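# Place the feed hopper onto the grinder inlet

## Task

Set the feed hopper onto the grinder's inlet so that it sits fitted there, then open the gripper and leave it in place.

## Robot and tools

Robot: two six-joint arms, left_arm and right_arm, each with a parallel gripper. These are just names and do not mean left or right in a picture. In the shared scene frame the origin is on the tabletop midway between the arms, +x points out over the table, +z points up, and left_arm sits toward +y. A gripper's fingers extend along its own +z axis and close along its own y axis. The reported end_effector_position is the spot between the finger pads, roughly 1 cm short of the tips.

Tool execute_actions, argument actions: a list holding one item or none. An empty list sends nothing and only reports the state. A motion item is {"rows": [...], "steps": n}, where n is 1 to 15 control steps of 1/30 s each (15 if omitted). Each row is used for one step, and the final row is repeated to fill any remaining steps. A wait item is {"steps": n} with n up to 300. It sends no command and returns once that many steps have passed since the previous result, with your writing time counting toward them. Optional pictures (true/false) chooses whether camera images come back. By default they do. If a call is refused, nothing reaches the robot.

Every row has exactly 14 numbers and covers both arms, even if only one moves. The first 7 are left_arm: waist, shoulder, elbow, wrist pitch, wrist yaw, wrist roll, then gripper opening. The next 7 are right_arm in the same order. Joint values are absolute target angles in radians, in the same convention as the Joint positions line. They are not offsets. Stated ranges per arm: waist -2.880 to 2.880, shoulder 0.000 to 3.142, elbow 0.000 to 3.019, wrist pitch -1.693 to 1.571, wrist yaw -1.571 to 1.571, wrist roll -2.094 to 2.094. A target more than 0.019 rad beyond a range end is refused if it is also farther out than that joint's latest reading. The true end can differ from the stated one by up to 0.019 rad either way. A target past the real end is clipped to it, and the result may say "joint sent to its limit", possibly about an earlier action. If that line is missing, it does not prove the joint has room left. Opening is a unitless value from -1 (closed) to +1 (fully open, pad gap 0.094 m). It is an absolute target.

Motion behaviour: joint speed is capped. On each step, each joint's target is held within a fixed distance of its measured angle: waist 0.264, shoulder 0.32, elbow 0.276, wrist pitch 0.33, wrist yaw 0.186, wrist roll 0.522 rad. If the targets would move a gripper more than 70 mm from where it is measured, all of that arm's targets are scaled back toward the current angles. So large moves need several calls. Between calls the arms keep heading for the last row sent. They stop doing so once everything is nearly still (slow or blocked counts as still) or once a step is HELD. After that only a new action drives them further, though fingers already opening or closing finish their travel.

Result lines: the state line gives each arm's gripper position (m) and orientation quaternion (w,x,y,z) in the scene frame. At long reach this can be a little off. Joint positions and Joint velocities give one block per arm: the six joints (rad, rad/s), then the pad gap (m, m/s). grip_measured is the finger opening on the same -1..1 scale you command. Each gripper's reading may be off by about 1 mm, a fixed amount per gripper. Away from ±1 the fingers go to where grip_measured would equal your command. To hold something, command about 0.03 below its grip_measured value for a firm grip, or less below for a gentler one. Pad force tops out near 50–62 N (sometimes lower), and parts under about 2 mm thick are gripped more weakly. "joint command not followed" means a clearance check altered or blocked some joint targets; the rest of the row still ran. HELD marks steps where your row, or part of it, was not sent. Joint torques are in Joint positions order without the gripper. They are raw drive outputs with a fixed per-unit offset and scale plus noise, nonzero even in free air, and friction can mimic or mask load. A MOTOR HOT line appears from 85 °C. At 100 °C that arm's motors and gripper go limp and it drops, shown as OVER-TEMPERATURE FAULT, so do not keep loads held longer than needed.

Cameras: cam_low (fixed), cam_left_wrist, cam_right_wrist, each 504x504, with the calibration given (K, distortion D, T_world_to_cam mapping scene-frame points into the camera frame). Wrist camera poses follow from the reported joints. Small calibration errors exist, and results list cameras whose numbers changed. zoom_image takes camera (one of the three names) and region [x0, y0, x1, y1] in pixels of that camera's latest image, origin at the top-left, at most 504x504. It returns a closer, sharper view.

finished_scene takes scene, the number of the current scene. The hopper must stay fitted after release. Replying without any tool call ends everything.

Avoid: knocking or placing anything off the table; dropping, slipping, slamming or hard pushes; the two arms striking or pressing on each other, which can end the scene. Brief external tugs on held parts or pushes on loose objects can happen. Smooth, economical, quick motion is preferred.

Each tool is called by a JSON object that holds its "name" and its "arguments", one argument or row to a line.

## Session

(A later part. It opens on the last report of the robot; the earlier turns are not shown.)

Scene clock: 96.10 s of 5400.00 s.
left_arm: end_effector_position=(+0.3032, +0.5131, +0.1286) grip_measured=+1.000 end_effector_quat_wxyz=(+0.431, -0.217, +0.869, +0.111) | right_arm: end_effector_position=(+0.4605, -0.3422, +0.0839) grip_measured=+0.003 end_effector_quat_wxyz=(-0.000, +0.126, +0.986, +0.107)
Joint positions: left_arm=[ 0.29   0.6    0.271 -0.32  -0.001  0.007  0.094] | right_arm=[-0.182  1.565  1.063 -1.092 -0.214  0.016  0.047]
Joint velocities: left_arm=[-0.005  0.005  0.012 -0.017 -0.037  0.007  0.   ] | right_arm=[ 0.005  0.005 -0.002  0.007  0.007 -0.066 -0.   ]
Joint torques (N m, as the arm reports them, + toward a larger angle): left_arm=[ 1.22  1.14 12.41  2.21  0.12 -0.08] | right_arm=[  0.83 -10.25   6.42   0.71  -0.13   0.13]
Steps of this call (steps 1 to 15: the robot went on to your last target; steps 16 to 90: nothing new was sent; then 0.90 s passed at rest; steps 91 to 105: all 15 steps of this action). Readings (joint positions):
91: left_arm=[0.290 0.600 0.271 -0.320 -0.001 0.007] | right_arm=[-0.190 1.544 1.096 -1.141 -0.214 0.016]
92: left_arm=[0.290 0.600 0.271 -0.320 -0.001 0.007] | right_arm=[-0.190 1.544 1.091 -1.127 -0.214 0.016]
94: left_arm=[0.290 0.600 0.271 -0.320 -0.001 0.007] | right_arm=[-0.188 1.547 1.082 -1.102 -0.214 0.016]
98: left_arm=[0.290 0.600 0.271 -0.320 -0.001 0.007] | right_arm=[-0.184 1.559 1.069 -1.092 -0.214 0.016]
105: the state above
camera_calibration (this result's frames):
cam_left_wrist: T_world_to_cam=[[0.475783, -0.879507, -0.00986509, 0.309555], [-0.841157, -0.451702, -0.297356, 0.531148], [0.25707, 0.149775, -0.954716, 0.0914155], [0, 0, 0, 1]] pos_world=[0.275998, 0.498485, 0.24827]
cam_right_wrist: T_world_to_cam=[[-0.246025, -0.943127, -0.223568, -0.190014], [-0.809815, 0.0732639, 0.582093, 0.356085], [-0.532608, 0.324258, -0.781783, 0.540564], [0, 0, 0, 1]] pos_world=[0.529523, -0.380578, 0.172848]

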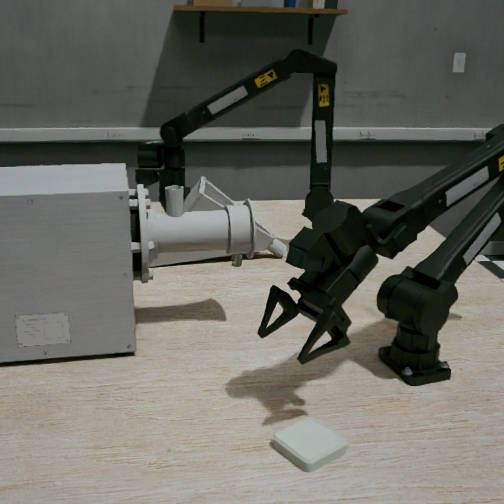

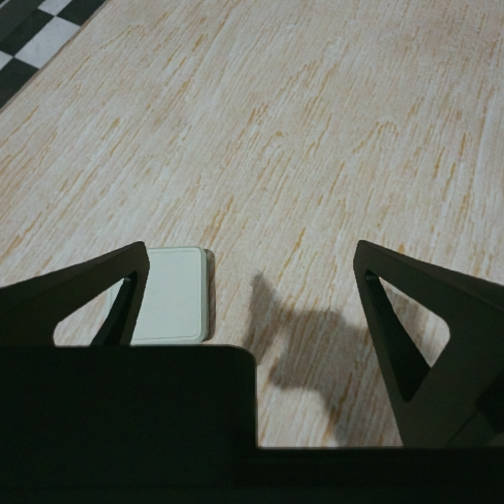

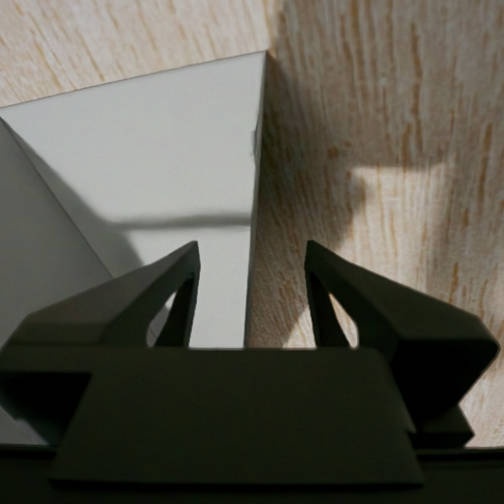

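{"name": "execute_actions", "arguments": {
  "actions": [
    {"rows":[[0.3,0.6,0.3,-0.3,0,0,1,-0.19,1.59,1.12,-1.17,-0.21,0.03,0.2],[0.3,0.6,0.3,-0.3,0,0,1,-0.195,1.6,1.17,-1.23,-0.21,0.03,0.2],[0.3,0.6,0.3,-0.3,0,0,1,-0.2,1.61,1.22,-1.29,-0.21,0.03,0.2],[0.3,0.6,0.3,-0.3,0,0,1,-0.205,1.62,1.27,-1.35,-0.21,0.03,0.2],[0.3,0.6,0.3,-0.3,0,0,1,-0.21,1.62,1.3,-1.4,-0.21,0.03,0.2],[0.3,0.6,0.3,-0.3,0,0,1,-0.21,1.62,1.3,-1.44,-0.21,0.03,0.2],[0.3,0.6,0.3,-0.3,0,0,1,-0.21,1.62,1.3,-1.48,-0.21,0.03,0.2],[0.3,0.6,0.3,-0.3,0,0,1,-0.21,1.62,1.3,-1.52,-0.21,0.03,0.2],[0.3,0.6,0.3,-0.3,0,0,1,-0.21,1.62,1.3,-1.555,-0.21,0.03,0.2]],"steps":15}
  ]
}}

Scene clock: 107.73 s of 5400.00 s.
left_arm: end_effector_position=(+0.3032, +0.5131, +0.1286) grip_measured=+1.000 end_effector_quat_wxyz=(+0.431, -0.217, +0.869, +0.111) | right_arm: end_effector_position=(+0.4408, -0.3477, +0.1554) grip_measured=+0.197 end_effector_quat_wxyz=(-0.127, +0.150, +0.973, +0.121)
Joint positions: left_arm=[ 0.29   0.6    0.271 -0.32  -0.001  0.007  0.094] | right_arm=[-0.207  1.606  1.289 -1.538 -0.213  0.017  0.056]
Joint velocities: left_arm=[ 0.015 -0.015  0.002 -0.007 -0.066 -0.037  0.   ] | right_arm=[-0.005 -0.005  0.002 -0.051  0.007 -0.051  0.   ]
Joint torques (N m, as the arm reports them, + toward a larger angle): left_arm=[ 1.15  1.08 12.44  2.2   0.12 -0.08] | right_arm=[ -0.49 -13.21   9.22  -0.82  -0.07   0.13]
Steps of this call (steps 1 to 15: the robot went on to your last target; steps 16 to 90: nothing new was sent; then 8.13 s passed at rest; steps 91 to 105: all 15 steps of this action). Readings (joint positions):
91: left_arm=[0.290 0.600 0.271 -0.320 -0.001 0.007] | right_arm=[-0.182 1.566 1.068 -1.103 -0.214 0.017]
92: left_arm=[0.290 0.600 0.271 -0.320 -0.001 0.007] | right_arm=[-0.182 1.569 1.080 -1.135 -0.213 0.017]
94: left_arm=[0.290 0.600 0.271 -0.320 -0.001 0.007] | right_arm=[-0.185 1.584 1.133 -1.236 -0.213 0.017]
98: left_arm=[0.290 0.600 0.271 -0.320 -0.001 0.007] | right_arm=[-0.199 1.607 1.266 -1.415 -0.213 0.017]
105: the state above
camera_calibration (this result's frames):
cam_left_wrist: T_world_to_cam=[[0.475783, -0.879507, -0.00986509, 0.309555], [-0.841157, -0.451702, -0.297356, 0.531148], [0.25707, 0.149775, -0.954716, 0.0914155], [0, 0, 0, 1]] pos_world=[0.275998, 0.498485, 0.24827]
cam_right_wrist: T_world_to_cam=[[-0.324028, -0.922521, -0.209668, -0.144657], [-0.636559, 0.0486529, 0.769692, 0.184835], [-0.699856, 0.382868, -0.603004, 0.65412], [0, 0, 0, 1]] pos_world=[0.528575, -0.392884, 0.221842]

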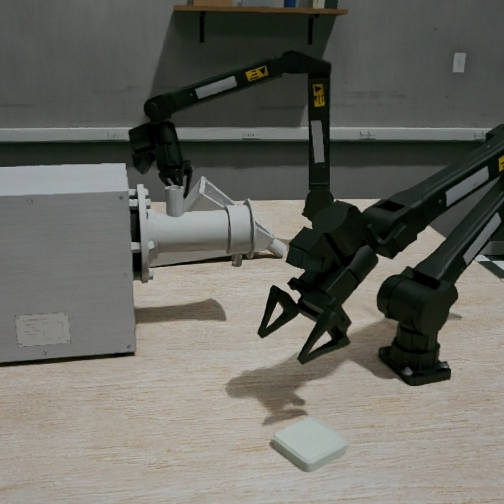

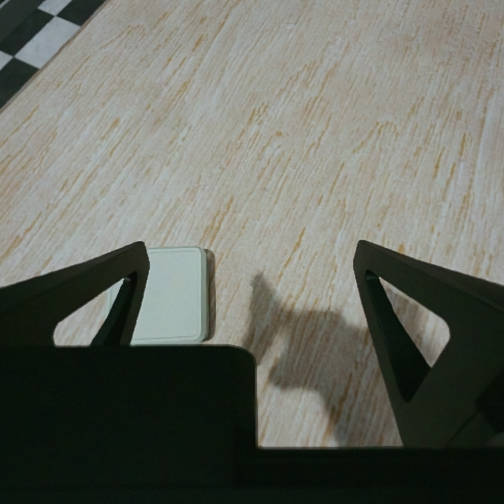

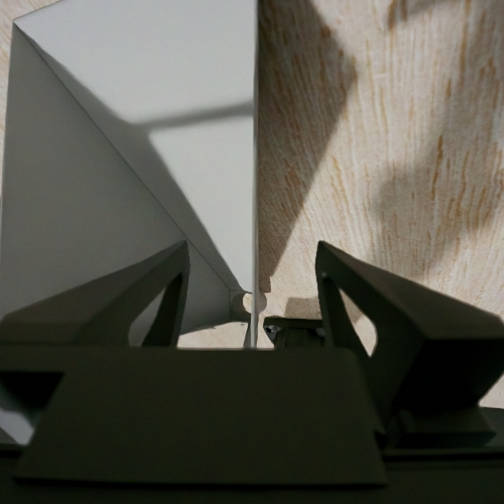

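Well aligned. Descend.

{"name": "execute_actions", "arguments": {
  "actions": [
    {"rows":[[0.3,0.6,0.3,-0.3,0,0,1,-0.205,1.61,1.27,-1.53,-0.21,0.03,0.2],[0.3,0.6,0.3,-0.3,0,0,1,-0.2,1.61,1.25,-1.51,-0.21,0.03,0.1],[0.3,0.6,0.3,-0.3,0,0,1,-0.195,1.61,1.23,-1.495,-0.21,0.03,0.0],[0.3,0.6,0.3,-0.3,0,0,1,-0.19,1.61,1.21,-1.475,-0.21,0.03,0.0],[0.3,0.6,0.3,-0.3,0,0,1,-0.186,1.61,1.19,-1.455,-0.21,0.03,0.0],[0.3,0.6,0.3,-0.3,0,0,1,-0.182,1.61,1.17,-1.435,-0.21,0.03,0.0],[0.3,0.6,0.3,-0.3,0,0,1,-0.178,1.61,1.15,-1.415,-0.21,0.03,0.0],[0.3,0.6,0.3,-0.3,0,0,1,-0.172,1.61,1.13,-1.39,-0.21,0.03,0.0]],"steps":15}
  ]
}}

Scene clock: 110.77 s of 5400.00 s.
left_arm: end_effector_position=(+0.3032, +0.5131, +0.1286) grip_measured=+1.000 end_effector_quat_wxyz=(+0.431, -0.217, +0.869, +0.111) | right_arm: end_effector_position=(+0.4149, -0.3296, +0.1022) grip_measured=+0.003 end_effector_quat_wxyz=(-0.140, +0.137, +0.973, +0.120)
Joint positions: left_arm=[ 0.29   0.6    0.271 -0.32  -0.001  0.007  0.094] | right_arm=[-0.177  1.605  1.133 -1.406 -0.212  0.017  0.047]
Joint velocities: left_arm=[-0.005 -0.005  0.022  0.012 -0.022 -0.022  0.   ] | right_arm=[ 0.015 -0.005 -0.002  0.027 -0.022 -0.022 -0.   ]
Joint torques (N m, as the arm reports them, + toward a larger angle): left_arm=[ 1.2   1.1  12.41  2.21  0.12 -0.08] | right_arm=[  0.1  -12.71   7.49   0.47  -0.1    0.12]
Steps of this call (steps 1 to 15: the robot went on to your last target; steps 16 to 76: nothing new was sent; steps 77 to 91: all 15 steps of this action). Readings (joint positions):
77: left_arm=[0.290 0.600 0.271 -0.320 -0.001 0.007] | right_arm=[-0.207 1.606 1.287 -1.540 -0.213 0.017]
78: left_arm=[0.290 0.600 0.271 -0.320 -0.001 0.007] | right_arm=[-0.207 1.606 1.282 -1.537 -0.213 0.017]
80: left_arm=[0.290 0.600 0.271 -0.320 -0.001 0.007] | right_arm=[-0.206 1.605 1.257 -1.516 -0.213 0.017]
84: left_arm=[0.290 0.600 0.271 -0.320 -0.001 0.007] | right_arm=[-0.194 1.605 1.169 -1.446 -0.213 0.017]
91: the state above
camera_calibration (this result's frames):
cam_left_wrist: T_world_to_cam=[[0.475783, -0.879507, -0.00986509, 0.309555], [-0.841157, -0.451702, -0.297356, 0.531148], [0.25707, 0.149775, -0.954716, 0.0914155], [0, 0, 0, 1]] pos_world=[0.275998, 0.498485, 0.24827]
cam_right_wrist: T_world_to_cam=[[-0.301157, -0.93074, -0.207432, -0.159875], [-0.619765, 0.0257257, 0.784366, 0.192338], [-0.724704, 0.364776, -0.584587, 0.599468], [0, 0, 0, 1]] pos_world=[0.505494, -0.372422, 0.166415]

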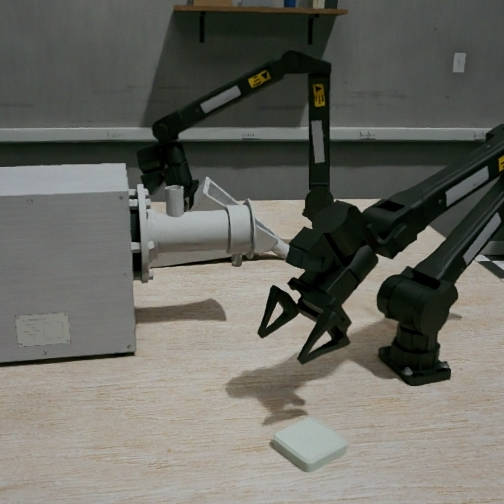

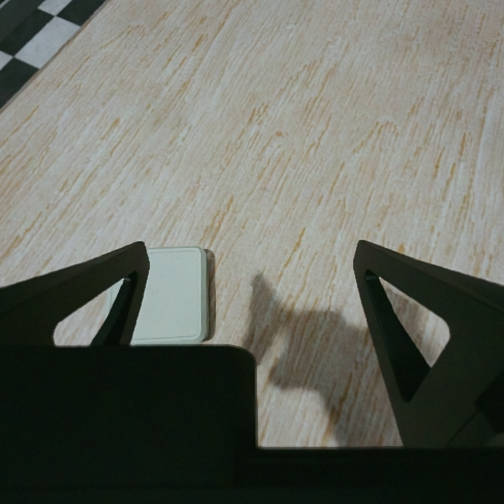

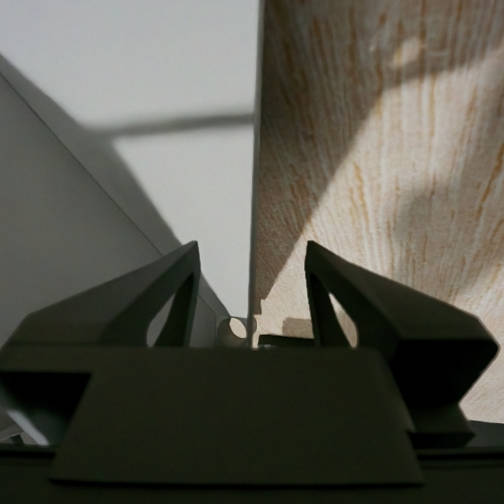

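{"name": "execute_actions", "arguments": {
  "actions": [
    {"rows":[[0.3,0.6,0.3,-0.3,0,0,1,-0.177,1.61,1.135,-1.405,-0.21,0.03,-0.5],[0.3,0.6,0.3,-0.3,0,0,1,-0.177,1.61,1.135,-1.405,-0.21,0.03,-0.5],[0.3,0.6,0.3,-0.3,0,0,1,-0.177,1.61,1.135,-1.405,-0.21,0.03,-0.5],[0.3,0.6,0.3,-0.3,0,0,1,-0.177,1.61,1.135,-1.405,-0.21,0.03,-0.8],[0.3,0.6,0.3,-0.3,0,0,1,-0.177,1.61,1.135,-1.405,-0.21,0.03,-0.8],[0.3,0.6,0.3,-0.3,0,0,1,-0.177,1.61,1.135,-1.405,-0.21,0.03,-0.8],[0.3,0.6,0.3,-0.3,0,0,1,-0.177,1.61,1.135,-1.405,-0.21,0.03,-0.9],[0.3,0.6,0.3,-0.3,0,0,1,-0.177,1.61,1.135,-1.405,-0.21,0.03,-0.9],[0.3,0.6,0.3,-0.3,0,0,1,-0.177,1.61,1.135,-1.405,-0.21,0.03,-1]],"steps":15}
  ],
  "pictures": false
}}

{"name": "execute_actions", "arguments": {
  "actions": [
    {"steps":10}
  ]
}}

Scene clock: 114.33 s of 5400.00 s.
left_arm: end_effector_position=(+0.3032, +0.5131, +0.1286) grip_measured=+1.000 end_effector_quat_wxyz=(+0.431, -0.217, +0.869, +0.111) | right_arm: end_effector_position=(+0.4154, -0.3290, +0.1022) grip_measured=-0.972 end_effector_quat_wxyz=(-0.141, +0.146, +0.972, +0.120)
Joint positions: left_arm=[ 0.29   0.6    0.271 -0.32  -0.001  0.007  0.094] | right_arm=[-0.177  1.605  1.133 -1.404 -0.215  0.036  0.001]
Joint velocities: left_arm=[-0.015 -0.005 -0.007 -0.007 -0.022 -0.007  0.   ] | right_arm=[-0.005 -0.005 -0.012 -0.007  0.022  0.007 -0.   ]
Joint torques (N m, as the arm reports them, + toward a larger angle): left_arm=[ 1.11  1.12 12.45  2.21  0.12 -0.08] | right_arm=[  0.02 -12.87   7.81  -0.27   0.05  -0.03]
Steps of this call (steps 1 to 15: the robot went on to your last target; steps 16 to 90: nothing new was sent; then 0.07 s passed at rest; steps 91 to 105: all 15 steps of this action). Readings (joint positions):
91: left_arm=[0.290 0.600 0.271 -0.320 -0.001 0.007] | right_arm=[-0.177 1.605 1.133 -1.404 -0.212 0.017]
92: left_arm=[0.290 0.600 0.271 -0.320 -0.001 0.007] | right_arm=[-0.177 1.605 1.133 -1.404 -0.212 0.017]
94: left_arm=[0.290 0.600 0.271 -0.320 -0.001 0.007] | right_arm=[-0.177 1.605 1.133 -1.404 -0.212 0.017]
98: left_arm=[0.290 0.600 0.271 -0.320 -0.001 0.007] | right_arm=[-0.177 1.605 1.133 -1.404 -0.212 0.017]
105: the state above

Scene clock: 114.67 s of 5400.00 s.
left_arm: end_effector_position=(+0.3032, +0.5131, +0.1286) grip_measured=+1.000 end_effector_quat_wxyz=(+0.431, -0.217, +0.869, +0.111) | right_arm: end_effector_position=(+0.4154, -0.3290, +0.1022) grip_measured=-0.972 end_effector_quat_wxyz=(-0.141, +0.146, +0.972, +0.120)
Joint positions: left_arm=[ 0.29   0.6    0.271 -0.32  -0.001  0.007  0.094] | right_arm=[-0.177  1.605  1.133 -1.404 -0.215  0.036  0.001]
Joint velocities: left_arm=[-0.005 -0.015 -0.007  0.002  0.022 -0.037  0.   ] | right_arm=[-0.005  0.005 -0.017 -0.007  0.022 -0.007  0.001]
Joint torques (N m, as the arm reports them, + toward a larger angle): left_arm=[ 1.19  1.17 12.42  2.21  0.12 -0.07] | right_arm=[  0.09 -12.84   7.8   -0.28   0.05  -0.03]
Steps of this call (steps 1 to 10: the robot went on to your last target). Readings (joint positions):
1: left_arm=[0.290 0.600 0.271 -0.320 -0.001 0.007] | right_arm=[-0.177 1.605 1.133 -1.404 -0.215 0.036]
2: left_arm=[0.290 0.600 0.271 -0.320 -0.001 0.007] | right_arm=[-0.177 1.605 1.133 -1.404 -0.215 0.036]
4: left_arm=[0.290 0.600 0.271 -0.320 -0.001 0.007] | right_arm=[-0.177 1.605 1.133 -1.404 -0.215 0.036]
8: left_arm=[0.290 0.600 0.271 -0.320 -0.001 0.007] | right_arm=[-0.177 1.605 1.133 -1.404 -0.215 0.036]
10: the state above
camera_calibration (this result's frames):
cam_left_wrist: T_world_to_cam=[[0.475783, -0.879507, -0.00986509, 0.309555], [-0.841157, -0.451702, -0.297356, 0.531148], [0.25707, 0.149775, -0.954716, 0.0914155], [0, 0, 0, 1]] pos_world=[0.275998, 0.498485, 0.24827]
cam_right_wrist: T_world_to_cam=[[-0.319134, -0.925398, -0.204433, -0.150289], [-0.616667, 0.0389688, 0.786259, 0.195522], [-0.719636, 0.376989, -0.583098, 0.601394], [0, 0, 0, 1]] pos_world=[0.505394, -0.373415, 0.166217]

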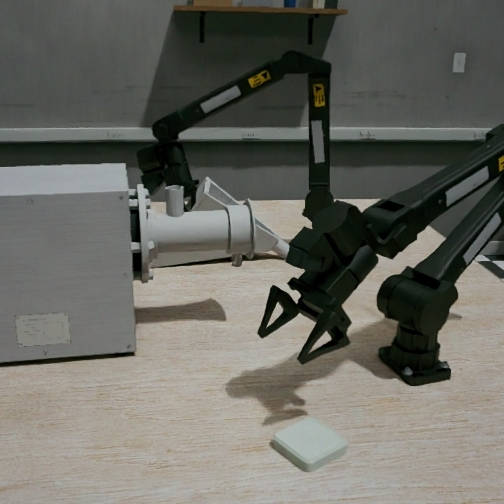

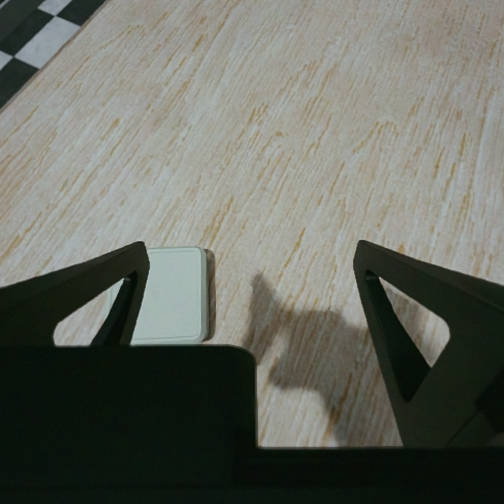

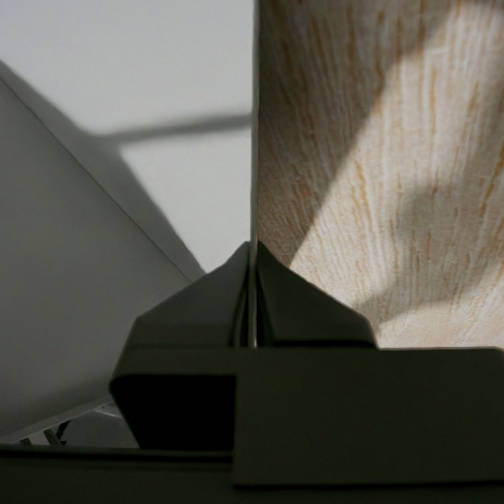

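{"name": "execute_actions", "arguments": {
  "actions": [
    {"rows":[[0.3,0.6,0.3,-0.3,0,0,1,-0.177,1.61,1.15,-1.41,-0.21,0.03,-1],[0.3,0.6,0.3,-0.3,0,0,1,-0.177,1.61,1.165,-1.42,-0.21,0.03,-1],[0.3,0.6,0.3,-0.3,0,0,1,-0.177,1.61,1.18,-1.43,-0.21,0.03,-1],[0.3,0.6,0.3,-0.3,0,0,1,-0.177,1.61,1.195,-1.44,-0.21,0.03,-1],[0.3,0.6,0.3,-0.3,0,0,1,-0.177,1.61,1.21,-1.45,-0.21,0.03,-1],[0.3,0.6,0.3,-0.3,0,0,1,-0.177,1.61,1.225,-1.46,-0.21,0.03,-1],[0.3,0.6,0.3,-0.3,0,0,1,-0.177,1.61,1.24,-1.47,-0.21,0.03,-1],[0.3,0.6,0.3,-0.3,0,0,1,-0.177,1.61,1.255,-1.48,-0.21,0.03,-1],[0.3,0.6,0.3,-0.3,0,0,1,-0.177,1.61,1.27,-1.49,-0.21,0.03,-1],[0.3,0.6,0.3,-0.3,0,0,1,-0.177,1.61,1.285,-1.5,-0.21,0.03,-1],[0.3,0.6,0.3,-0.3,0,0,1,-0.177,1.61,1.3,-1.51,-0.21,0.03,-1],[0.3,0.6,0.3,-0.3,0,0,1,-0.177,1.61,1.315,-1.52,-0.21,0.03,-1],[0.3,0.6,0.3,-0.3,0,0,1,-0.177,1.61,1.33,-1.53,-0.21,0.03,-1],[0.3,0.6,0.3,-0.3,0,0,1,-0.177,1.61,1.345,-1.54,-0.21,0.03,-1],[0.3,0.6,0.3,-0.3,0,0,1,-0.177,1.61,1.36,-1.55,-0.21,0.03,-1]],"steps":15}
  ],
  "pictures": false
}}

{"name": "execute_actions", "arguments": {
  "actions": [
    {"steps":12}
  ]
}}

Scene clock: 119.40 s of 5400.00 s.
left_arm: end_effector_position=(+0.3032, +0.5131, +0.1286) grip_measured=+1.000 end_effector_quat_wxyz=(+0.431, -0.217, +0.869, +0.111) | right_arm: end_effector_position=(+0.4435, -0.3406, +0.1363) grip_measured=-0.972 end_effector_quat_wxyz=(-0.128, +0.143, +0.976, +0.105)
Joint positions: left_arm=[ 0.29   0.6    0.271 -0.32  -0.001  0.007  0.094] | right_arm=[-0.177  1.623  1.261 -1.486 -0.186  0.037  0.001]
Joint velocities: left_arm=[-0.015 -0.005  0.012 -0.017 -0.037 -0.007  0.   ] | right_arm=[-0.005 -0.015  0.466 -0.3    0.081 -0.022 -0.   ]
Joint torques (N m, as the arm reports them, + toward a larger angle): left_arm=[ 1.05  1.1  12.45  2.21  0.12 -0.07] | right_arm=[  0.09 -15.16  14.05  -2.28  -1.27  -0.05]
Steps of this call (steps 1 to 15: the robot went on to your last target; steps 16 to 90: nothing new was sent; then 1.23 s passed at rest; steps 91 to 105: all 15 steps of this action). Readings (joint positions):
91: left_arm=[0.290 0.600 0.271 -0.320 -0.001 0.007] | right_arm=[-0.177 1.605 1.133 -1.404 -0.215 0.036]
92: left_arm=[0.290 0.600 0.271 -0.320 -0.001 0.007] | right_arm=[-0.177 1.605 1.133 -1.405 -0.215 0.036]
94: left_arm=[0.290 0.600 0.271 -0.320 -0.001 0.007] | right_arm=[-0.177 1.605 1.135 -1.408 -0.215 0.037]
98: left_arm=[0.290 0.600 0.271 -0.320 -0.001 0.007] | right_arm=[-0.177 1.609 1.159 -1.432 -0.199 0.037]
105: the state above

Scene clock: 119.80 s of 5400.00 s.
left_arm: end_effector_position=(+0.3032, +0.5131, +0.1286) grip_measured=+1.000 end_effector_quat_wxyz=(+0.431, -0.217, +0.869, +0.111) | right_arm: end_effector_position=(+0.4554, -0.3431, +0.1516) grip_measured=-0.972 end_effector_quat_wxyz=(-0.115, +0.142, +0.978, +0.105)
Joint positions: left_arm=[ 0.29   0.6    0.271 -0.32  -0.001  0.007  0.094] | right_arm=[-0.177  1.623  1.307 -1.507 -0.188  0.037  0.001]
Joint velocities: left_arm=[-0.015 -0.015 -0.002 -0.002 -0.051  0.051  0.   ] | right_arm=[-0.015 -0.005 -0.017 -0.012  0.081  0.007 -0.   ]
Joint torques (N m, as the arm reports them, + toward a larger angle): left_arm=[ 1.18  1.07 12.41  2.19  0.12 -0.08] | right_arm=[  0.08 -15.36  12.65  -2.24  -1.16  -0.03]
Steps of this call (steps 1 to 12: the robot went on to your last target). Readings (joint positions):
1: left_arm=[0.290 0.600 0.271 -0.320 -0.001 0.007] | right_arm=[-0.177 1.623 1.275 -1.494 -0.186 0.037]
2: left_arm=[0.290 0.600 0.271 -0.320 -0.001 0.007] | right_arm=[-0.177 1.623 1.288 -1.499 -0.186 0.037]
4: left_arm=[0.290 0.600 0.271 -0.320 -0.001 0.007] | right_arm=[-0.177 1.623 1.304 -1.501 -0.187 0.037]
8: left_arm=[0.290 0.600 0.271 -0.320 -0.001 0.007] | right_arm=[-0.177 1.623 1.307 -1.504 -0.188 0.037]
12: the state above
camera_calibration (this result's frames):
cam_left_wrist: T_world_to_cam=[[0.475783, -0.879507, -0.00986509, 0.309555], [-0.841157, -0.451702, -0.297356, 0.531148], [0.25707, 0.149775, -0.954716, 0.0914155], [0, 0, 0, 1]] pos_world=[0.275998, 0.498485, 0.24827]
cam_right_wrist: T_world_to_cam=[[-0.303236, -0.935063, -0.183591, -0.154168], [-0.653566, 0.0638746, 0.754169, 0.212167], [-0.693469, 0.34868, -0.630495, 0.649789], [0, 0, 0, 1]] pos_world=[0.542523, -0.384278, 0.221375]

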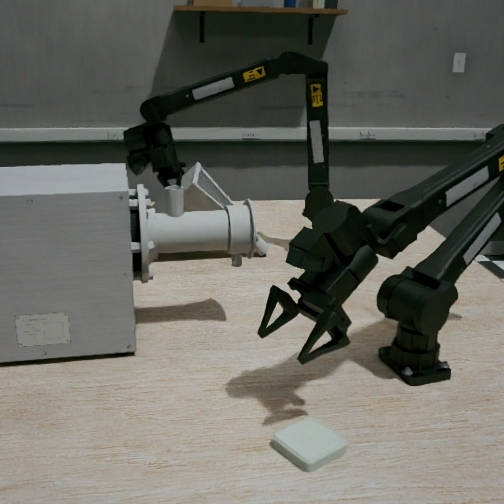

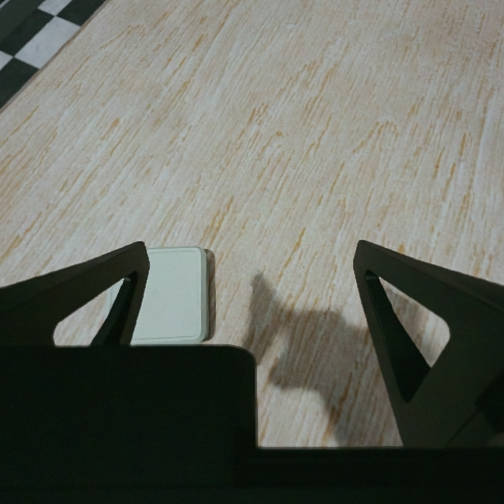

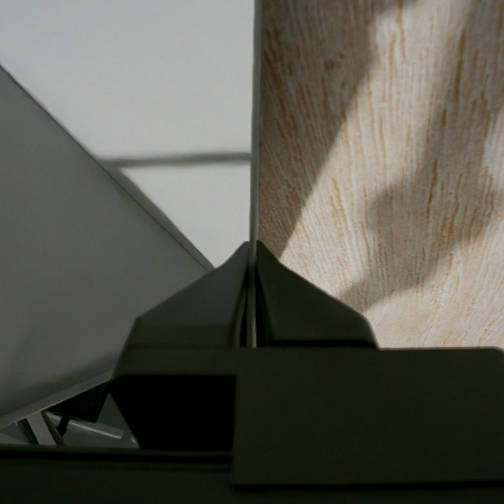

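{"name": "execute_actions", "arguments": {
  "actions": [
    {"rows":[[0.3,0.6,0.3,-0.3,0,0,1,-0.177,1.58,1.35,-1.53,-0.21,0.03,-1],[0.3,0.6,0.3,-0.3,0,0,1,-0.177,1.555,1.34,-1.515,-0.21,0.03,-1],[0.3,0.6,0.3,-0.3,0,0,1,-0.177,1.53,1.325,-1.5,-0.21,0.03,-1],[0.3,0.6,0.3,-0.3,0,0,1,-0.177,1.51,1.31,-1.485,-0.21,0.03,-1],[0.3,0.6,0.3,-0.3,0,0,1,-0.177,1.49,1.3,-1.47,-0.21,0.03,-1],[0.3,0.6,0.3,-0.3,0,0,1,-0.177,1.47,1.285,-1.455,-0.21,0.03,-1],[0.3,0.6,0.3,-0.3,0,0,1,-0.177,1.445,1.27,-1.44,-0.21,0.03,-1],[0.3,0.6,0.3,-0.3,0,0,1,-0.177,1.42,1.26,-1.425,-0.21,0.03,-1],[0.3,0.6,0.3,-0.3,0,0,1,-0.177,1.4,1.245,-1.41,-0.21,0.03,-1],[0.3,0.6,0.3,-0.3,0,0,1,-0.177,1.38,1.23,-1.395,-0.21,0.03,-1],[0.3,0.6,0.3,-0.3,0,0,1,-0.177,1.355,1.22,-1.38,-0.21,0.03,-1],[0.3,0.6,0.3,-0.3,0,0,1,-0.177,1.33,1.205,-1.365,-0.21,0.03,-1],[0.3,0.6,0.3,-0.3,0,0,1,-0.177,1.31,1.19,-1.35,-0.21,0.03,-1],[0.3,0.6,0.3,-0.3,0,0,1,-0.177,1.29,1.18,-1.335,-0.21,0.03,-1],[0.3,0.6,0.3,-0.3,0,0,1,-0.177,1.27,1.17,-1.32,-0.21,0.03,-1]],"steps":15}
  ],
  "pictures": false
}}

{"name": "execute_actions", "arguments": {
  "actions": [
    {"steps":15}
  ]
}}

Scene clock: 125.53 s of 5400.00 s.
left_arm: end_effector_position=(+0.3032, +0.5131, +0.1286) grip_measured=+1.000 end_effector_quat_wxyz=(+0.431, -0.217, +0.869, +0.111) | right_arm: end_effector_position=(+0.4274, -0.3365, +0.2048) grip_measured=-0.972 end_effector_quat_wxyz=(+0.019, +0.131, +0.987, +0.093)
Joint positions: left_arm=[ 0.29   0.6    0.271 -0.32  -0.001  0.007  0.094] | right_arm=[-0.177  1.343  1.166 -1.374 -0.188  0.037  0.001]
Joint velocities: left_arm=[ 0.005 -0.015 -0.017  0.007 -0.037  0.037  0.   ] | right_arm=[-0.015 -0.737 -0.32   0.383 -0.022 -0.066  0.001]
Joint torques (N m, as the arm reports them, + toward a larger angle): left_arm=[ 1.16  1.13 12.43  2.19  0.12 -0.07] | right_arm=[  0.01 -12.93  10.92   1.77  -1.17  -0.04]
Steps of this call (steps 1 to 30: the robot went on to your last target; steps 31 to 90: nothing new was sent; then 2.23 s passed at rest; steps 91 to 105: all 15 steps of this action). Readings (joint positions):
91: left_arm=[0.290 0.600 0.271 -0.320 -0.001 0.007] | right_arm=[-0.177 1.623 1.307 -1.507 -0.188 0.037]
92: left_arm=[0.290 0.600 0.271 -0.320 -0.001 0.007] | right_arm=[-0.177 1.622 1.307 -1.507 -0.188 0.037]
94: left_arm=[0.290 0.600 0.271 -0.320 -0.001 0.007] | right_arm=[-0.177 1.613 1.302 -1.498 -0.188 0.037]
98: left_arm=[0.290 0.600 0.271 -0.320 -0.001 0.007] | right_arm=[-0.177 1.540 1.258 -1.458 -0.188 0.037]
105: the state above

Scene clock: 126.03 s of 5400.00 s.
left_arm: end_effector_position=(+0.3032, +0.5131, +0.1286) grip_measured=+1.000 end_effector_quat_wxyz=(+0.431, -0.217, +0.869, +0.111) | right_arm: end_effector_position=(+0.4259, -0.3361, +0.2188) grip_measured=-0.972 end_effector_quat_wxyz=(+0.056, +0.126, +0.986, +0.089)
Joint positions: left_arm=[ 0.29   0.6    0.271 -0.32  -0.001  0.007  0.094] | right_arm=[-0.177  1.286  1.148 -1.339 -0.189  0.034  0.001]
Joint velocities: left_arm=[ 0.005 -0.005  0.007 -0.002  0.037 -0.007  0.   ] | right_arm=[-0.015 -0.005 -0.007 -0.002  0.066  0.022 -0.   ]
Joint torques (N m, as the arm reports them, + toward a larger angle): left_arm=[ 1.04  1.04 12.44  2.23  0.12 -0.08] | right_arm=[  0.03 -11.17  11.05   1.67  -1.16  -0.02]
Steps of this call (steps 1 to 15: the robot went on to your last target). Readings (joint positions):
1: left_arm=[0.290 0.600 0.271 -0.320 -0.001 0.007] | right_arm=[-0.177 1.321 1.157 -1.365 -0.188 0.037]
2: left_arm=[0.290 0.600 0.271 -0.320 -0.001 0.007] | right_arm=[-0.177 1.304 1.152 -1.359 -0.188 0.036]
4: left_arm=[0.290 0.600 0.271 -0.320 -0.001 0.007] | right_arm=[-0.177 1.287 1.149 -1.349 -0.188 0.034]
8: left_arm=[0.290 0.600 0.271 -0.320 -0.001 0.007] | right_arm=[-0.177 1.286 1.148 -1.339 -0.188 0.034]
15: the state above
camera_calibration (this result's frames):
cam_left_wrist: T_world_to_cam=[[0.475783, -0.879507, -0.00986509, 0.309555], [-0.841157, -0.451702, -0.297356, 0.531148], [0.25707, 0.149775, -0.954716, 0.0914155], [0, 0, 0, 1]] pos_world=[0.275998, 0.498485, 0.24827]
cam_right_wrist: T_world_to_cam=[[-0.235338, -0.950804, -0.201464, -0.174523], [-0.865144, 0.11048, 0.489203, 0.305477], [-0.442878, 0.289423, -0.848583, 0.590354], [0, 0, 0, 1]] pos_world=[0.484664, -0.370548, 0.316364]

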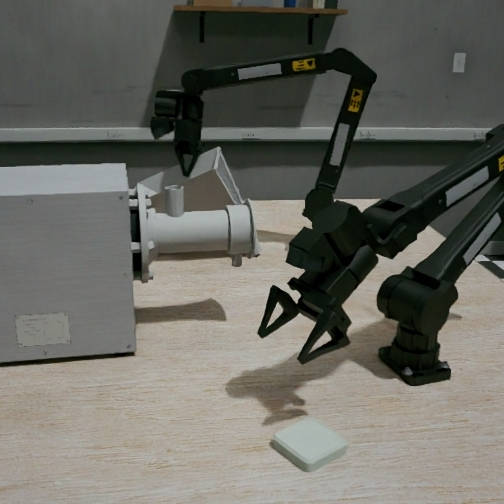

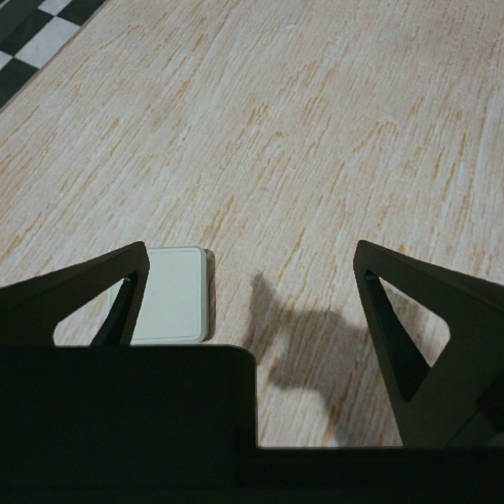

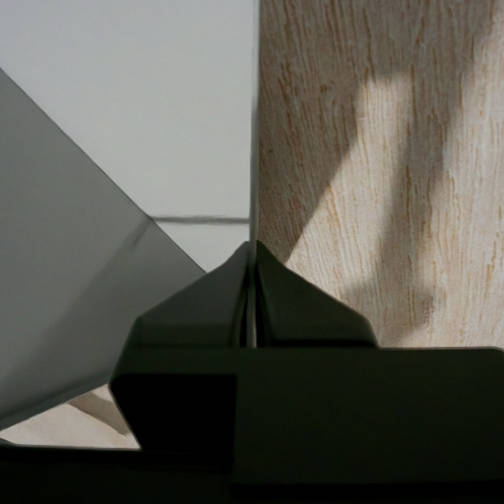

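{"name": "execute_actions", "arguments": {
  "actions": [
    {"rows":[[0.3,0.6,0.3,-0.3,0,0,1,-0.177,1.25,1.17,-1.31,-0.215,0.04,-1],[0.3,0.6,0.3,-0.3,0,0,1,-0.177,1.225,1.17,-1.3,-0.22,0.05,-1],[0.3,0.6,0.3,-0.3,0,0,1,-0.177,1.2,1.165,-1.29,-0.23,0.06,-1],[0.3,0.6,0.3,-0.3,0,0,1,-0.177,1.18,1.16,-1.28,-0.235,0.07,-1],[0.3,0.6,0.3,-0.3,0,0,1,-0.177,1.155,1.16,-1.27,-0.24,0.08,-1],[0.3,0.6,0.3,-0.3,0,0,1,-0.177,1.13,1.155,-1.26,-0.25,0.09,-1],[0.3,0.6,0.3,-0.3,0,0,1,-0.177,1.11,1.15,-1.25,-0.255,0.1,-1],[0.3,0.6,0.3,-0.3,0,0,1,-0.177,1.085,1.145,-1.24,-0.26,0.11,-1],[0.3,0.6,0.3,-0.3,0,0,1,-0.177,1.06,1.14,-1.23,-0.27,0.12,-1],[0.3,0.6,0.3,-0.3,0,0,1,-0.177,1.04,1.14,-1.22,-0.275,0.13,-1],[0.3,0.6,0.3,-0.3,0,0,1,-0.177,1.015,1.135,-1.21,-0.28,0.14,-1],[0.3,0.6,0.3,-0.3,0,0,1,-0.177,0.99,1.13,-1.2,-0.29,0.15,-1],[0.3,0.6,0.3,-0.3,0,0,1,-0.177,0.97,1.125,-1.185,-0.3,0.16,-1],[0.3,0.6,0.3,-0.3,0,0,1,-0.177,0.95,1.12,-1.17,-0.305,0.17,-1],[0.3,0.6,0.3,-0.3,0,0,1,-0.177,0.93,1.12,-1.16,-0.31,0.18,-1]],"steps":15}
  ],
  "pictures": false
}}

{"name": "execute_actions", "arguments": {
  "actions": [
    {"steps":20}
  ]
}}

Scene clock: 131.23 s of 5400.00 s.
left_arm: end_effector_position=(+0.3032, +0.5131, +0.1286) grip_measured=+1.000 end_effector_quat_wxyz=(+0.431, -0.217, +0.869, +0.111) | right_arm: end_effector_position=(+0.4090, -0.3176, +0.2973) grip_measured=-0.972 end_effector_quat_wxyz=(+0.219, +0.126, +0.960, +0.118)
Joint positions: left_arm=[ 0.29   0.6    0.271 -0.32  -0.001  0.007  0.094] | right_arm=[-0.177  1.017  1.087 -1.212 -0.273  0.093  0.001]
Joint velocities: left_arm=[-0.005  0.005 -0.027  0.022  0.007 -0.007  0.   ] | right_arm=[ 0.005 -0.757 -0.051  0.276 -0.227  0.286 -0.001]
Joint torques (N m, as the arm reports them, + toward a larger angle): left_arm=[ 1.23  1.08 12.43  2.22  0.12 -0.08] | right_arm=[  0.48 -10.38  12.98   2.92  -1.48   0.43]
Steps of this call (steps 1 to 15: the robot went on to your last target; steps 16 to 90: nothing new was sent; then 1.70 s passed at rest; steps 91 to 105: all 15 steps of this action). Readings (joint positions):
91: left_arm=[0.290 0.600 0.271 -0.320 -0.001 0.007] | right_arm=[-0.177 1.286 1.148 -1.339 -0.190 0.034]
92: left_arm=[0.290 0.600 0.271 -0.320 -0.001 0.007] | right_arm=[-0.177 1.285 1.148 -1.337 -0.191 0.034]
94: left_arm=[0.290 0.600 0.271 -0.320 -0.001 0.007] | right_arm=[-0.177 1.274 1.140 -1.325 -0.198 0.034]
98: left_arm=[0.290 0.600 0.271 -0.320 -0.001 0.007] | right_arm=[-0.177 1.202 1.112 -1.288 -0.224 0.046]
105: the state above

Scene clock: 131.90 s of 5400.00 s.
left_arm: end_effector_position=(+0.3032, +0.5131, +0.1286) grip_measured=+1.000 end_effector_quat_wxyz=(+0.431, -0.217, +0.869, +0.111) | right_arm: end_effector_position=(+0.4017, -0.3147, +0.2954) grip_measured=-0.970 end_effector_quat_wxyz=(+0.230, +0.140, +0.955, +0.125)
Joint positions: left_arm=[ 0.29   0.6    0.271 -0.32  -0.001  0.007  0.094] | right_arm=[-0.177  0.98   1.052 -1.188 -0.281  0.128  0.001]
Joint velocities: left_arm=[-0.005 -0.015 -0.007  0.017 -0.051  0.022  0.   ] | right_arm=[-0.005  0.005 -0.002 -0.012  0.037  0.007 -0.   ]
Joint torques (N m, as the arm reports them, + toward a larger angle): left_arm=[ 1.12  1.1  12.45  2.21  0.13 -0.08] | right_arm=[ -0.01 -10.5   15.72   2.7   -1.56   0.43]
Steps of this call (steps 1 to 20: the robot went on to your last target). Readings (joint positions):
1: left_arm=[0.290 0.600 0.271 -0.320 -0.001 0.007] | right_arm=[-0.177 0.994 1.086 -1.205 -0.280 0.100]
2: left_arm=[0.290 0.600 0.271 -0.320 -0.001 0.007] | right_arm=[-0.177 0.975 1.086 -1.201 -0.284 0.107]
4: left_arm=[0.290 0.600 0.271 -0.320 -0.001 0.007] | right_arm=[-0.177 0.948 1.086 -1.198 -0.287 0.115]
8: left_arm=[0.290 0.600 0.271 -0.320 -0.001 0.007] | right_arm=[-0.177 0.950 1.076 -1.192 -0.279 0.121]
20: the state above
camera_calibration (this result's frames):
cam_left_wrist: T_world_to_cam=[[0.475783, -0.879507, -0.00986509, 0.309555], [-0.841157, -0.451702, -0.297356, 0.531148], [0.25707, 0.149775, -0.954716, 0.0914155], [0, 0, 0, 1]] pos_world=[0.275998, 0.498485, 0.24827]
cam_right_wrist: T_world_to_cam=[[-0.202953, -0.927914, -0.312707, -0.117438], [-0.973861, 0.158011, 0.163179, 0.399571], [-0.102005, 0.337651, -0.935728, 0.542444], [0, 0, 0, 1]] pos_world=[0.420624, -0.355266, 0.405655]

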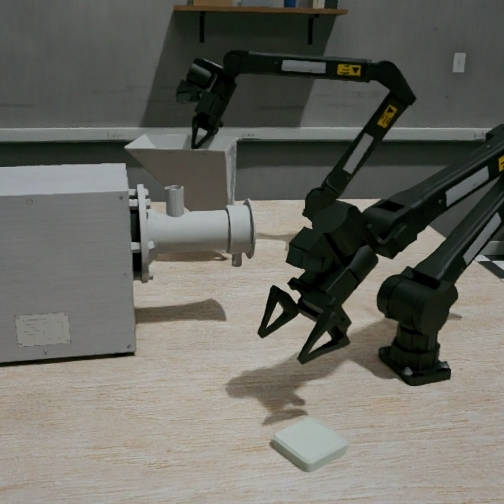

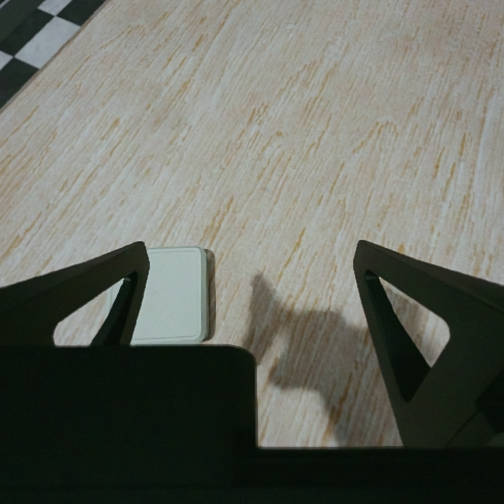

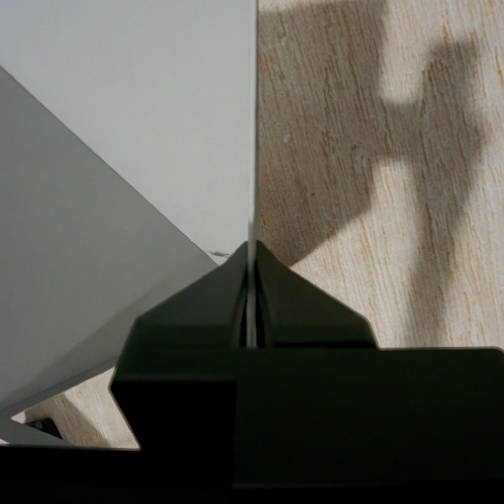

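{"name": "execute_actions", "arguments": {
  "actions": [
    {"rows":[[0.0,1.2,1.6,-1.0,-0.2,-0.8,0.3,-0.177,0.93,1.12,-1.16,-0.31,0.18,-1]],"steps":15}
  ],
  "pictures": false
}}

{"name": "execute_actions", "arguments": {
  "actions": [
    {"steps":25}
  ],
  "pictures": false
}}

{"name": "execute_actions", "arguments": {
  "actions": [
    {"rows":[[-1.19,1.3,1.66,-1.02,-0.209,-0.8,0.3,-0.177,0.93,1.12,-1.16,-0.31,0.18,-1]],"steps":15}
  ],
  "pictures": false
}}

{"name": "execute_actions", "arguments": {
  "actions": [
    {"steps":20}
  ],
  "pictures": false
}}

{"name": "execute_actions", "arguments": {
  "actions": [
    {"rows":[[-1.19,1.4,1.66,-1.02,-0.209,-0.8,0.3,-0.177,0.93,1.12,-1.16,-0.31,0.18,-1],[-1.19,1.4,1.66,-1.02,-0.209,-0.8,0.3,-0.177,0.93,1.12,-1.16,-0.31,0.18,-1],[-1.19,1.46,1.66,-1.02,-0.209,-0.8,0.3,-0.177,0.93,1.12,-1.16,-0.31,0.18,-1],[-1.19,1.46,1.66,-1.02,-0.209,-0.8,0.3,-0.177,0.93,1.12,-1.16,-0.31,0.18,-1],[-1.19,1.53,1.66,-1.02,-0.209,-0.8,0.3,-0.177,0.93,1.12,-1.16,-0.31,0.18,-1]],"steps":15}
  ],
  "pictures": false
}}

{"name": "execute_actions", "arguments": {
  "actions": [
    {"steps":12}
  ]
}}

Scene clock: 145.63 s of 5400.00 s.
left_arm: end_effector_position=(+0.4168, +0.4753, +0.1573) grip_measured=+0.303 end_effector_quat_wxyz=(+0.160, -0.429, +0.887, +0.059) | right_arm: end_effector_position=(+0.4017, -0.3147, +0.2954) grip_measured=-0.970 end_effector_quat_wxyz=(+0.230, +0.140, +0.955, +0.125)
Joint positions: left_arm=[-0.016  1.245  0.923 -0.965 -0.195 -0.681  0.061] | right_arm=[-0.177  0.98   1.052 -1.188 -0.281  0.128  0.001]
Joint velocities: left_arm=[-0.005 -0.005  0.711 -0.081  0.022 -0.344 -0.   ] | right_arm=[-0.005  0.005 -0.012 -0.017  0.007 -0.022 -0.   ]
Joint torques (N m, as the arm reports them, + toward a larger angle): left_arm=[ 0.93 -8.85 14.91  0.51 -0.27 -0.1 ] | right_arm=[  0.04 -10.27  15.69   2.8   -1.54   0.44]
Steps of this call (steps 1 to 15: the robot went on to your last target; steps 16 to 90: nothing new was sent; then 10.23 s passed at rest; steps 91 to 105: all 15 steps of this action). Readings (joint positions):
91: left_arm=[0.265 0.621 0.292 -0.379 -0.090 -0.066] | right_arm=[-0.177 0.980 1.052 -1.188 -0.281 0.128]
92: left_arm=[0.208 0.681 0.339 -0.486 -0.154 -0.157] | right_arm=[-0.177 0.980 1.052 -1.188 -0.281 0.128]
94: left_arm=[0.073 0.864 0.467 -0.696 -0.190 -0.347] | right_arm=[-0.177 0.980 1.052 -1.188 -0.281 0.128]
98: left_arm=[-0.016 1.202 0.732 -0.927 -0.192 -0.572] | right_arm=[-0.177 0.980 1.052 -1.188 -0.281 0.128]
105: the state above

Scene clock: 146.47 s of 5400.00 s.
left_arm: end_effector_position=(+0.5283, +0.4970, +0.4017) grip_measured=+0.303 end_effector_quat_wxyz=(+0.381, -0.461, +0.801, -0.020) | right_arm: end_effector_position=(+0.4017, -0.3147, +0.2954) grip_measured=-0.970 end_effector_quat_wxyz=(+0.230, +0.140, +0.955, +0.125)
Joint positions: left_arm=[-0.016  1.245  1.419 -0.981 -0.196 -0.773  0.061] | right_arm=[-0.177  0.98   1.052 -1.188 -0.281  0.128  0.001]
Joint velocities: left_arm=[-0.015 -0.005  0.457 -0.027  0.007  0.022  0.001] | right_arm=[-0.005 -0.005  0.002 -0.002 -0.081 -0.051 -0.001]
Joint torques (N m, as the arm reports them, + toward a larger angle): left_arm=[  1.07 -10.27  16.2    1.04  -0.19  -0.05] | right_arm=[  0.05 -10.25  15.69   2.8   -1.54   0.44]
Steps of this call (steps 1 to 25: the robot went on to your last target). Readings (joint positions):
1: left_arm=[-0.016 1.245 0.946 -0.967 -0.195 -0.691] | right_arm=[-0.177 0.980 1.052 -1.188 -0.281 0.128]
2: left_arm=[-0.016 1.245 0.970 -0.969 -0.195 -0.699] | right_arm=[-0.177 0.980 1.052 -1.188 -0.281 0.128]
4: left_arm=[-0.016 1.245 1.015 -0.972 -0.195 -0.714] | right_arm=[-0.177 0.980 1.052 -1.188 -0.281 0.128]
8: left_arm=[-0.016 1.245 1.101 -0.975 -0.195 -0.736] | right_arm=[-0.177 0.980 1.052 -1.188 -0.281 0.128]
25: the state above

Scene clock: 146.97 s of 5400.00 s.
left_arm: end_effector_position=(+0.5310, +0.1990, +0.4369) grip_measured=+0.303 end_effector_quat_wxyz=(+0.381, -0.215, +0.888, -0.139) | right_arm: end_effector_position=(+0.4017, -0.3147, +0.2954) grip_measured=-0.970 end_effector_quat_wxyz=(+0.230, +0.140, +0.955, +0.125)
Joint positions: left_arm=[-0.602  1.273  1.513 -0.996 -0.209 -0.781  0.061] | right_arm=[-0.177  0.98   1.052 -1.188 -0.281  0.128  0.001]
Joint velocities: left_arm=[-1.392  0.083 -0.012 -0.022 -0.007  0.066 -0.001] | right_arm=[-0.015 -0.015 -0.007  0.012 -0.037 -0.022  0.   ]
Joint torques (N m, as the arm reports them, + toward a larger angle): left_arm=[ 0.1  -7.69 16.37  0.97 -0.11 -0.06] | right_arm=[  0.08 -10.27  15.7    2.81  -1.54   0.44]
Steps of this call (steps 1 to 15: all 15 steps of this action). Readings (joint positions):
1: left_arm=[-0.023 1.245 1.434 -0.983 -0.202 -0.774] | right_arm=[-0.177 0.980 1.052 -1.188 -0.281 0.128]
2: left_arm=[-0.040 1.245 1.449 -0.985 -0.206 -0.776] | right_arm=[-0.177 0.980 1.052 -1.188 -0.281 0.128]
4: left_arm=[-0.101 1.247 1.474 -0.988 -0.209 -0.778] | right_arm=[-0.177 0.980 1.052 -1.188 -0.281 0.128]
8: left_arm=[-0.271 1.254 1.505 -0.992 -0.209 -0.779] | right_arm=[-0.177 0.980 1.052 -1.188 -0.281 0.128]
15: the state above

Scene clock: 147.63 s of 5400.00 s.
left_arm: end_effector_position=(+0.3531, -0.0613, +0.4670) grip_measured=+0.303 end_effector_quat_wxyz=(+0.333, +0.052, +0.904, -0.264) | right_arm: end_effector_position=(+0.4017, -0.3147, +0.2954) grip_measured=-0.970 end_effector_quat_wxyz=(+0.230, +0.140, +0.955, +0.125)
Joint positions: left_arm=[-1.205  1.297  1.594 -1.01  -0.207 -0.789  0.061] | right_arm=[-0.177  0.98   1.052 -1.188 -0.281  0.128  0.001]
Joint velocities: left_arm=[ 0.073 -0.005  0.002 -0.017 -0.051 -0.037  0.001] | right_arm=[-0.005 -0.005  0.002 -0.012 -0.022  0.022  0.   ]
Joint torques (N m, as the arm reports them, + toward a larger angle): left_arm=[ 1.02 -8.77 15.27  1.12 -0.2  -0.04] | right_arm=[  0.05 -10.26  15.7    2.8   -1.54   0.44]
Steps of this call (steps 1 to 20: the robot went on to your last target). Readings (joint positions):
1: left_arm=[-0.650 1.276 1.513 -0.997 -0.209 -0.781] | right_arm=[-0.177 0.980 1.052 -1.188 -0.281 0.128]
2: left_arm=[-0.697 1.279 1.513 -0.997 -0.209 -0.781] | right_arm=[-0.177 0.980 1.052 -1.188 -0.281 0.128]
4: left_arm=[-0.791 1.282 1.513 -0.998 -0.209 -0.781] | right_arm=[-0.177 0.980 1.052 -1.188 -0.281 0.128]
8: left_arm=[-0.978 1.286 1.513 -0.998 -0.209 -0.781] | right_arm=[-0.177 0.980 1.052 -1.188 -0.281 0.128]
20: the state above

Scene clock: 148.13 s of 5400.00 s.
left_arm: end_effector_position=(+0.3983, -0.1239, +0.3257) grip_measured=+0.303 end_effector_quat_wxyz=(+0.262, +0.065, +0.948, -0.166) | right_arm: end_effector_position=(+0.4017, -0.3147, +0.2954) grip_measured=-0.970 end_effector_quat_wxyz=(+0.230, +0.140, +0.955, +0.125)
Joint positions: left_arm=[-1.199  1.577  1.621 -1.015 -0.209 -0.79   0.061] | right_arm=[-0.177  0.98   1.052 -1.188 -0.281  0.128  0.001]
Joint velocities: left_arm=[-0.024 -0.015 -0.002 -0.012  0.022 -0.037 -0.001] | right_arm=[-0.015  0.005  0.007 -0.007  0.022 -0.007  0.001]
Joint torques (N m, as the arm reports them, + toward a larger angle): left_arm=[  1.17 -17.37  13.37   0.99  -0.13  -0.11] | right_arm=[  0.05 -10.23  15.69   2.8   -1.54   0.44]
Steps of this call (steps 1 to 15: all 15 steps of this action). Readings (joint positions):
1: left_arm=[-1.202 1.302 1.595 -1.012 -0.207 -0.789] | right_arm=[-0.177 0.980 1.052 -1.188 -0.281 0.128]
2: left_arm=[-1.200 1.311 1.601 -1.012 -0.208 -0.790] | right_arm=[-0.177 0.980 1.052 -1.188 -0.281 0.128]
4: left_arm=[-1.199 1.350 1.616 -1.012 -0.209 -0.790] | right_arm=[-0.177 0.980 1.052 -1.188 -0.281 0.128]
8: left_arm=[-1.199 1.465 1.621 -1.012 -0.209 -0.790] | right_arm=[-0.177 0.980 1.052 -1.188 -0.281 0.128]
15: the state above

Scene clock: 148.53 s of 5400.00 s.
left_arm: end_effector_position=(+0.3961, -0.1205, +0.3372) grip_measured=+0.303 end_effector_quat_wxyz=(+0.268, +0.063, +0.946, -0.174) | right_arm: end_effector_position=(+0.4017, -0.3147, +0.2954) grip_measured=-0.970 end_effector_quat_wxyz=(+0.230, +0.140, +0.955, +0.125)
Joint positions: left_arm=[-1.199  1.557  1.621 -1.015 -0.209 -0.791  0.061] | right_arm=[-0.177  0.98   1.052 -1.188 -0.281  0.128  0.001]
Joint velocities: left_arm=[ 0.005  0.005 -0.022 -0.012 -0.022 -0.007 -0.001] | right_arm=[-0.005  0.005  0.007 -0.007  0.022  0.007  0.   ]
Joint torques (N m, as the arm reports them, + toward a larger angle): left_arm=[  1.01 -15.19  13.25   0.99  -0.15  -0.07] | right_arm=[  0.05 -10.26  15.7    2.8   -1.54   0.44]
Steps of this call (steps 1 to 12: the robot went on to your last target). Readings (joint positions):
1: left_arm=[-1.199 1.575 1.621 -1.015 -0.209 -0.790] | right_arm=[-0.177 0.980 1.052 -1.188 -0.281 0.128]
2: left_arm=[-1.199 1.570 1.621 -1.015 -0.209 -0.790] | right_arm=[-0.177 0.980 1.052 -1.188 -0.281 0.128]
4: left_arm=[-1.199 1.564 1.621 -1.015 -0.209 -0.790] | right_arm=[-0.177 0.980 1.052 -1.188 -0.281 0.128]
8: left_arm=[-1.199 1.557 1.621 -1.015 -0.209 -0.791] | right_arm=[-0.177 0.980 1.052 -1.188 -0.281 0.128]
12: the state above
camera_calibration (this result's frames):
cam_left_wrist: T_world_to_cam=[[-0.21219, -0.933076, 0.290422, -0.125074], [-0.972228, 0.231593, 0.0337345, 0.407692], [-0.0987366, -0.275198, -0.956304, 0.451884], [0, 0, 0, 1]] pos_world=[0.414448, -0.0867645, 0.45471]
cam_right_wrist: T_world_to_cam=[[-0.202953, -0.927914, -0.312707, -0.117438], [-0.973861, 0.158011, 0.163179, 0.399571], [-0.102005, 0.337651, -0.935728, 0.542444], [0, 0, 0, 1]] pos_world=[0.420624, -0.355266, 0.405655]

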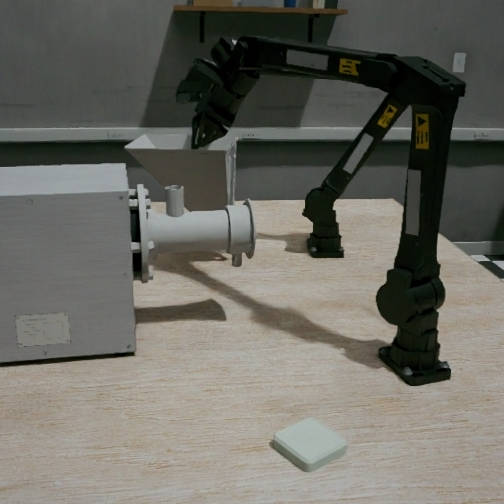

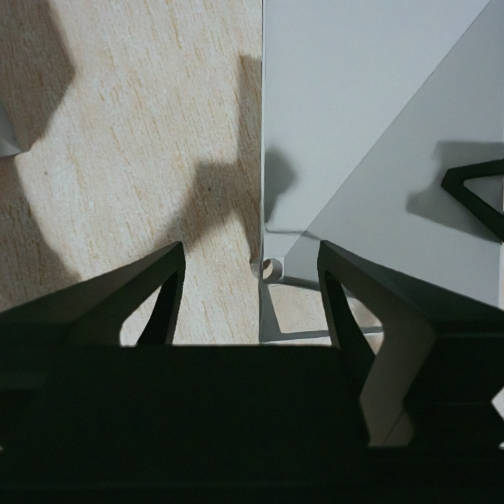

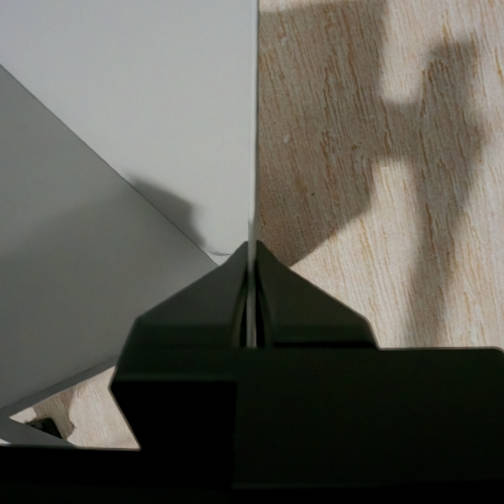

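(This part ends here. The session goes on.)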